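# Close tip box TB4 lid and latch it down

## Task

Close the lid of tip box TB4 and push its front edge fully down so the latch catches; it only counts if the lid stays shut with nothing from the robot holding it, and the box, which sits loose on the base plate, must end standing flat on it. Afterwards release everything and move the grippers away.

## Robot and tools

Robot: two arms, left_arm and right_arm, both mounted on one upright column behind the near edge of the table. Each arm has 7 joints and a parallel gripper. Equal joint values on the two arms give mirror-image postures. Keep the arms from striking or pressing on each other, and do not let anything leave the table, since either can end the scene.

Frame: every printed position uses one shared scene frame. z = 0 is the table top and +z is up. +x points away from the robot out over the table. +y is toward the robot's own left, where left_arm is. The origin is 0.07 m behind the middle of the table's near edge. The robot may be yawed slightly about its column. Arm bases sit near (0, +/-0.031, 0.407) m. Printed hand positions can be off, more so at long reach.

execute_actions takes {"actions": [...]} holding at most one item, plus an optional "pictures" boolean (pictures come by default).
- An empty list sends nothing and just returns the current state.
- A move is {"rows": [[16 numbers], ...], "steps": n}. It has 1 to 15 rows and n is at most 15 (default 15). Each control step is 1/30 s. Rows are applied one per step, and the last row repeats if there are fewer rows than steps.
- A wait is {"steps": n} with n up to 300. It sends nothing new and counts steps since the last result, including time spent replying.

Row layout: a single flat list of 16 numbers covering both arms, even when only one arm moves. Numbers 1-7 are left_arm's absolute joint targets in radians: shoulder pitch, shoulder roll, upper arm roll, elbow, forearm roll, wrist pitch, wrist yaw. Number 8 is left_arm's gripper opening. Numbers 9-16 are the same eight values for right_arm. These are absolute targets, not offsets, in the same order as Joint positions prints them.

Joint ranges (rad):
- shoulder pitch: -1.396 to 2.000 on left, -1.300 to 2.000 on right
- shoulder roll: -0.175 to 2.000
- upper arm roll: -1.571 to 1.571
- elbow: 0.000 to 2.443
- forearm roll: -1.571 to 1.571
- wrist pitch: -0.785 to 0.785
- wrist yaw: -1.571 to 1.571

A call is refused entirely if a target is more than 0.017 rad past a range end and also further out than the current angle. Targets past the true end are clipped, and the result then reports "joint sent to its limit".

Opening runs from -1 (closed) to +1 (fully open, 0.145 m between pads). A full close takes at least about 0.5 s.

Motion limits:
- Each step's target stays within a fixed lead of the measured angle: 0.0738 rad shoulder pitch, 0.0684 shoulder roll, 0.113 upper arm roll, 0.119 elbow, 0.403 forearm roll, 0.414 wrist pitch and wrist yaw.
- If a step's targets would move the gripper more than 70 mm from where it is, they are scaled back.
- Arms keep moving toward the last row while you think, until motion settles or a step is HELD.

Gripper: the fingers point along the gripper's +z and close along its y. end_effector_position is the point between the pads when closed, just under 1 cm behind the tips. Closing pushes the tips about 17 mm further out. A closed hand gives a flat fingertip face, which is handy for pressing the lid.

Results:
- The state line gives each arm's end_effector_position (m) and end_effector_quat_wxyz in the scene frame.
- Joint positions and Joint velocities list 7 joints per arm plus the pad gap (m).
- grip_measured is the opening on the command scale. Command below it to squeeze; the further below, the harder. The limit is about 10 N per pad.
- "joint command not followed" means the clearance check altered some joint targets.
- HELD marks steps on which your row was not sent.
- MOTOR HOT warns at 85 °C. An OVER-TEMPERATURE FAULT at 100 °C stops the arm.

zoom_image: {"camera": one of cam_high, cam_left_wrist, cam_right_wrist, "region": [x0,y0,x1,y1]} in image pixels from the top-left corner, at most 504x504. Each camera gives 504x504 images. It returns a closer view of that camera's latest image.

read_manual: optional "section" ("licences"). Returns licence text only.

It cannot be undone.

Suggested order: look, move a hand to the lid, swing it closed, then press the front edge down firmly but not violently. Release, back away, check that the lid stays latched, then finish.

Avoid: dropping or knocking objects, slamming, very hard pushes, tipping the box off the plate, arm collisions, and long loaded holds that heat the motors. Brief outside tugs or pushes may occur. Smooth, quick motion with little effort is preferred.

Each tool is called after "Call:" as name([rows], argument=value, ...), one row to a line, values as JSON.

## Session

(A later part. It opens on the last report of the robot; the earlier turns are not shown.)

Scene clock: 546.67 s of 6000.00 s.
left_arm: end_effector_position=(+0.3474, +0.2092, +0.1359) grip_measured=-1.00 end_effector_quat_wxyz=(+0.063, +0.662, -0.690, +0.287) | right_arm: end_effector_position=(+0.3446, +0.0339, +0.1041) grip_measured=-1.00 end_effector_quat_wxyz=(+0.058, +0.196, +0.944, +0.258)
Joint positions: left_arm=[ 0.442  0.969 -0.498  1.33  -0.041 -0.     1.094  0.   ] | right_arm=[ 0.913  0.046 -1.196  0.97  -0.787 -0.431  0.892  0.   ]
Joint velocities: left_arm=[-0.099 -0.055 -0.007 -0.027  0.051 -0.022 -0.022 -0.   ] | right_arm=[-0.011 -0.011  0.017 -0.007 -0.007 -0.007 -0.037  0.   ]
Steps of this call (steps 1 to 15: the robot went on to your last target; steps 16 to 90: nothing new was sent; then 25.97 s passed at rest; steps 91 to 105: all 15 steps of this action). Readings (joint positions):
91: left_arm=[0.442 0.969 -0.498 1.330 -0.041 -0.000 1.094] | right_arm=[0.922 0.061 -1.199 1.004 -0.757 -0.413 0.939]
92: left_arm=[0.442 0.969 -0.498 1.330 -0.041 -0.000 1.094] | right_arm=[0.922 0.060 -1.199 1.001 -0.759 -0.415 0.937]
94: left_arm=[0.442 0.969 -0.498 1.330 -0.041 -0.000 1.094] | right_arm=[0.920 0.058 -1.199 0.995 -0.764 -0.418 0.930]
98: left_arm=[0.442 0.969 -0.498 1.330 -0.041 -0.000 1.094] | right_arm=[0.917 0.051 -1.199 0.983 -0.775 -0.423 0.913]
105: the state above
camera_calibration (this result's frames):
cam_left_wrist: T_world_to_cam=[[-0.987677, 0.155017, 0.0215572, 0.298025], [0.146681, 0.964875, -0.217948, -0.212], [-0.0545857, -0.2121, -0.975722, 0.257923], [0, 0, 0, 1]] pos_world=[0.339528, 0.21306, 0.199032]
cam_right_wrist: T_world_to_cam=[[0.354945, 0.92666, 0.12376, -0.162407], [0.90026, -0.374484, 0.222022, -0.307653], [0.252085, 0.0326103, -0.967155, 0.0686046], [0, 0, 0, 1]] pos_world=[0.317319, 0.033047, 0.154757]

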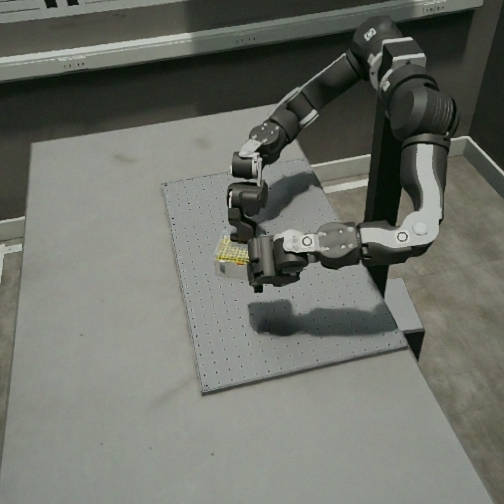

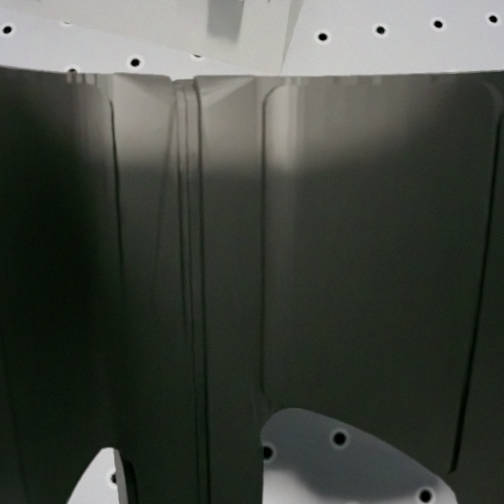

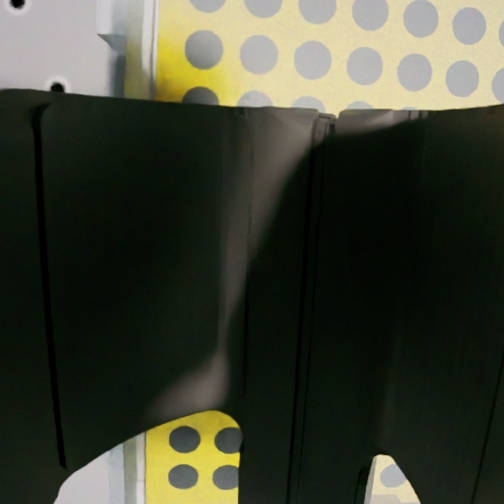

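Call:
execute_actions([
  {"rows":[[0.441,0.98,-0.49,1.33,-0.04,0,1.1,-1,0.912,0.047,-1.2,0.968,-0.793,-0.432,0.898,-1],[0.441,0.99,-0.47,1.33,-0.04,0,1.1,-1,0.918,0.05,-1.2,0.976,-0.787,-0.429,0.904,-1],[0.441,1.0,-0.45,1.33,-0.04,0,1.1,-1,0.924,0.053,-1.2,0.986,-0.778,-0.425,0.913,-1],[0.441,1.01,-0.42,1.33,-0.04,0,1.1,-1,0.931,0.057,-1.2,0.998,-0.768,-0.42,0.924,-1],[0.441,1.02,-0.39,1.33,-0.04,0,1.1,-1,0.939,0.062,-1.2,1.012,-0.756,-0.414,0.936,-1],[0.441,1.02,-0.36,1.33,-0.04,0,1.1,-1,0.947,0.068,-1.2,1.026,-0.744,-0.408,0.948,-1],[0.441,1.02,-0.33,1.33,-0.04,0,1.1,-1,0.955,0.076,-1.2,1.04,-0.732,-0.402,0.96,-1],[0.441,1.02,-0.3,1.33,-0.04,0,1.1,-1,0.963,0.088,-1.2,1.054,-0.72,-0.396,0.972,-1],[0.441,1.02,-0.27,1.33,-0.04,0,1.1,-1,0.971,0.105,-1.2,1.068,-0.708,-0.39,0.984,-1],[0.441,1.02,-0.24,1.33,-0.04,0,1.1,-1,0.978,0.128,-1.2,1.082,-0.696,-0.385,0.996,-1],[0.441,1.02,-0.22,1.33,-0.04,0,1.1,-1,0.984,0.155,-1.2,1.094,-0.688,-0.38,1.005,-1],[0.441,1.02,-0.2,1.33,-0.04,0,1.1,-1,0.988,0.185,-1.2,1.104,-0.682,-0.38,1.01,-1],[0.441,1.02,-0.2,1.33,-0.04,0,1.1,-1,0.99,0.215,-1.2,1.112,-0.682,-0.38,1.01,-1],[0.441,1.02,-0.2,1.33,-0.04,0,1.1,-1,0.99,0.24,-1.2,1.118,-0.682,-0.38,1.01,-1],[0.441,1.02,-0.2,1.33,-0.04,0,1.1,-1,0.99,0.255,-1.2,1.12,-0.682,-0.38,1.01,-1]],"steps":15},
])

Call:
zoom_image(camera="cam_high", region=[190, 180, 300, 290])

Scene clock: 562.07 s of 6000.00 s.
left_arm: end_effector_position=(+0.3903, +0.2583, +0.2212) grip_measured=-1.00 end_effector_quat_wxyz=(-0.029, +0.675, -0.627, +0.388) | right_arm: end_effector_position=(+0.3635, -0.0474, +0.1243) grip_measured=-1.00 end_effector_quat_wxyz=(+0.088, +0.252, +0.941, +0.206)
Joint positions: left_arm=[ 0.444  1.023 -0.196  1.33  -0.04  -0.     1.099  0.   ] | right_arm=[ 0.987  0.268 -1.199  1.112 -0.687 -0.383  1.005  0.   ]
Joint velocities: left_arm=[-0.033 -0.099  0.012  0.007  0.022 -0.066 -0.007  0.   ] | right_arm=[ 0.011  0.429  0.002 -0.017 -0.066  0.007  0.212  0.   ]
Steps of this call (steps 1 to 15: the robot went on to your last target; steps 16 to 90: nothing new was sent; then 11.90 s passed at rest; steps 91 to 105: all 15 steps of this action). Readings (joint positions):
91: left_arm=[0.442 0.972 -0.497 1.330 -0.040 -0.000 1.095] | right_arm=[0.914 0.046 -1.196 0.971 -0.787 -0.432 0.892]
92: left_arm=[0.439 0.978 -0.485 1.330 -0.040 -0.000 1.096] | right_arm=[0.915 0.046 -1.196 0.973 -0.787 -0.432 0.892]
94: left_arm=[0.437 1.004 -0.432 1.330 -0.040 -0.000 1.098] | right_arm=[0.919 0.056 -1.199 0.991 -0.778 -0.428 0.908]
98: left_arm=[0.445 1.026 -0.303 1.330 -0.040 -0.000 1.099] | right_arm=[0.962 0.082 -1.199 1.052 -0.735 -0.406 0.951]
105: the state above
camera_calibration (this result's frames):
cam_left_wrist: T_world_to_cam=[[-0.973951, -0.017354, -0.226092, 0.424866], [0.0398318, 0.968471, -0.245923, -0.200116], [0.223231, -0.248522, -0.942552, 0.247564], [0, 0, 0, 1]] pos_world=[0.366506, 0.262705, 0.280188]
cam_right_wrist: T_world_to_cam=[[0.471943, 0.880949, 0.0346224, -0.129866], [0.843729, -0.462697, 0.27209, -0.349409], [0.255717, -0.099199, -0.961649, 0.0778245], [0, 0, 0, 1]] pos_world=[0.336195, -0.0395452, 0.174407]

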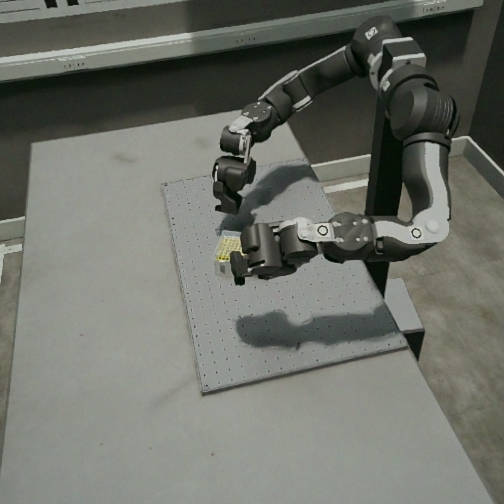

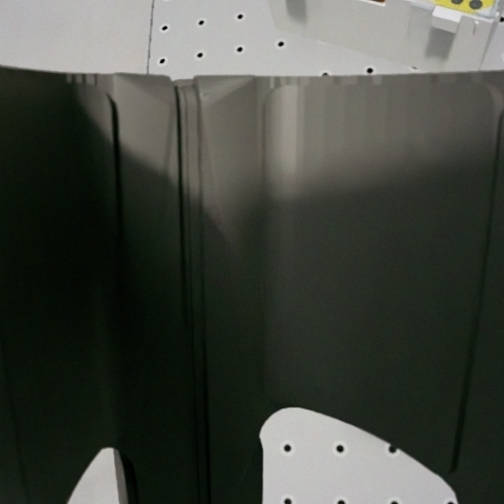

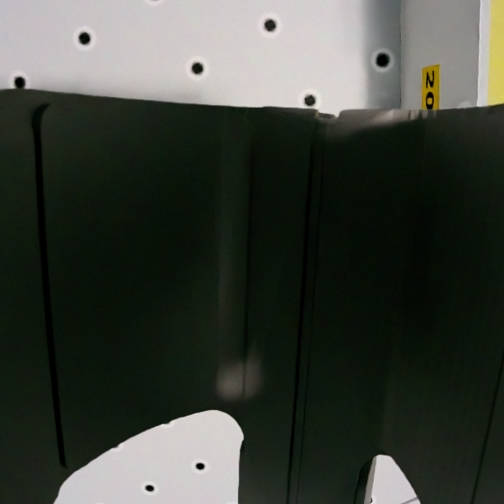

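Region (190, 180, 300, 290) of cam_high's 504x504 image, scaled by 4.582, with more detail than that image has.

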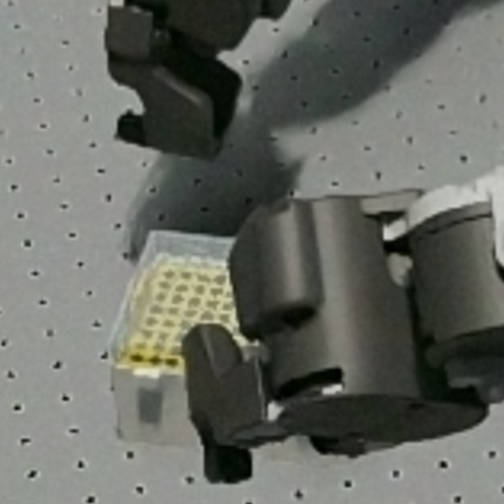

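Call:
execute_actions([
  {"rows":[[0.441,1.06,-0.3,1.45,-0.04,0,1.1,-1,0.97,0.3,-1.2,1.12,-0.682,-0.38,0.8,1]],"steps":15},
])

Scene clock: 571.07 s of 6000.00 s.
left_arm: end_effector_position=(+0.3728, +0.2303, +0.2132) grip_measured=-1.00 end_effector_quat_wxyz=(-0.021, +0.635, -0.686, +0.356) | right_arm: end_effector_position=(+0.3732, -0.0351, +0.1326) grip_measured=+1.00 end_effector_quat_wxyz=(+0.108, +0.255, +0.916, +0.291)
Joint positions: left_arm=[ 0.442  1.063 -0.3    1.449 -0.04  -0.001  1.101  0.   ] | right_arm=[ 0.968  0.301 -1.2    1.121 -0.681 -0.38   0.805  0.145]
Joint velocities: left_arm=[ 0.033 -0.011  0.002 -0.002  0.022 -0.022 -0.007  0.   ] | right_arm=[ 0.033 -0.033  0.012 -0.012 -0.081 -0.007  0.066  0.   ]
Steps of this call (steps 1 to 30: the robot went on to your last target; steps 31 to 90: nothing new was sent; then 5.50 s passed at rest; steps 91 to 105: all 15 steps of this action). Readings (joint positions):
91: left_arm=[0.445 1.065 -0.268 1.385 -0.048 0.004 1.090] | right_arm=[0.981 0.272 -1.200 1.128 -0.680 -0.381 0.925]
92: left_arm=[0.439 1.081 -0.305 1.456 -0.046 0.003 1.100] | right_arm=[0.973 0.295 -1.200 1.129 -0.678 -0.381 0.865]
94: left_arm=[0.444 1.044 -0.304 1.463 -0.033 -0.001 1.101] | right_arm=[0.968 0.315 -1.200 1.112 -0.685 -0.381 0.828]
98: left_arm=[0.442 1.065 -0.300 1.448 -0.040 -0.001 1.101] | right_arm=[0.968 0.294 -1.200 1.123 -0.682 -0.380 0.806]
105: the state above
camera_calibration (this result's frames):
cam_left_wrist: T_world_to_cam=[[-0.971896, 0.129977, -0.196275, 0.364512], [0.164778, 0.971062, -0.172877, -0.23708], [0.168125, -0.20036, -0.965189, 0.251252], [0, 0, 0, 1]] pos_world=[0.351091, 0.233182, 0.273064]
cam_right_wrist: T_world_to_cam=[[0.470795, 0.855428, 0.215858, -0.170085], [0.816067, -0.515217, 0.261888, -0.344381], [0.33524, 0.0528591, -0.940649, 0.0574039], [0, 0, 0, 1]] pos_world=[0.341869, -0.0349702, 0.1809]

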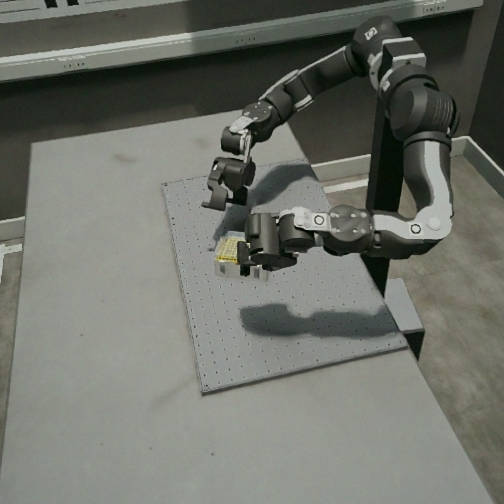

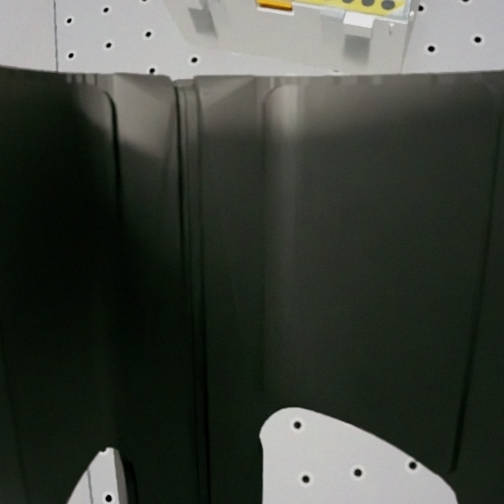

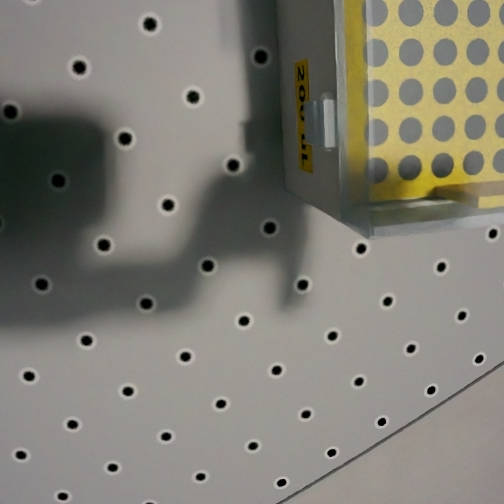

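Call:
finished_scene(scene=1)

The scene is finished: the task was done.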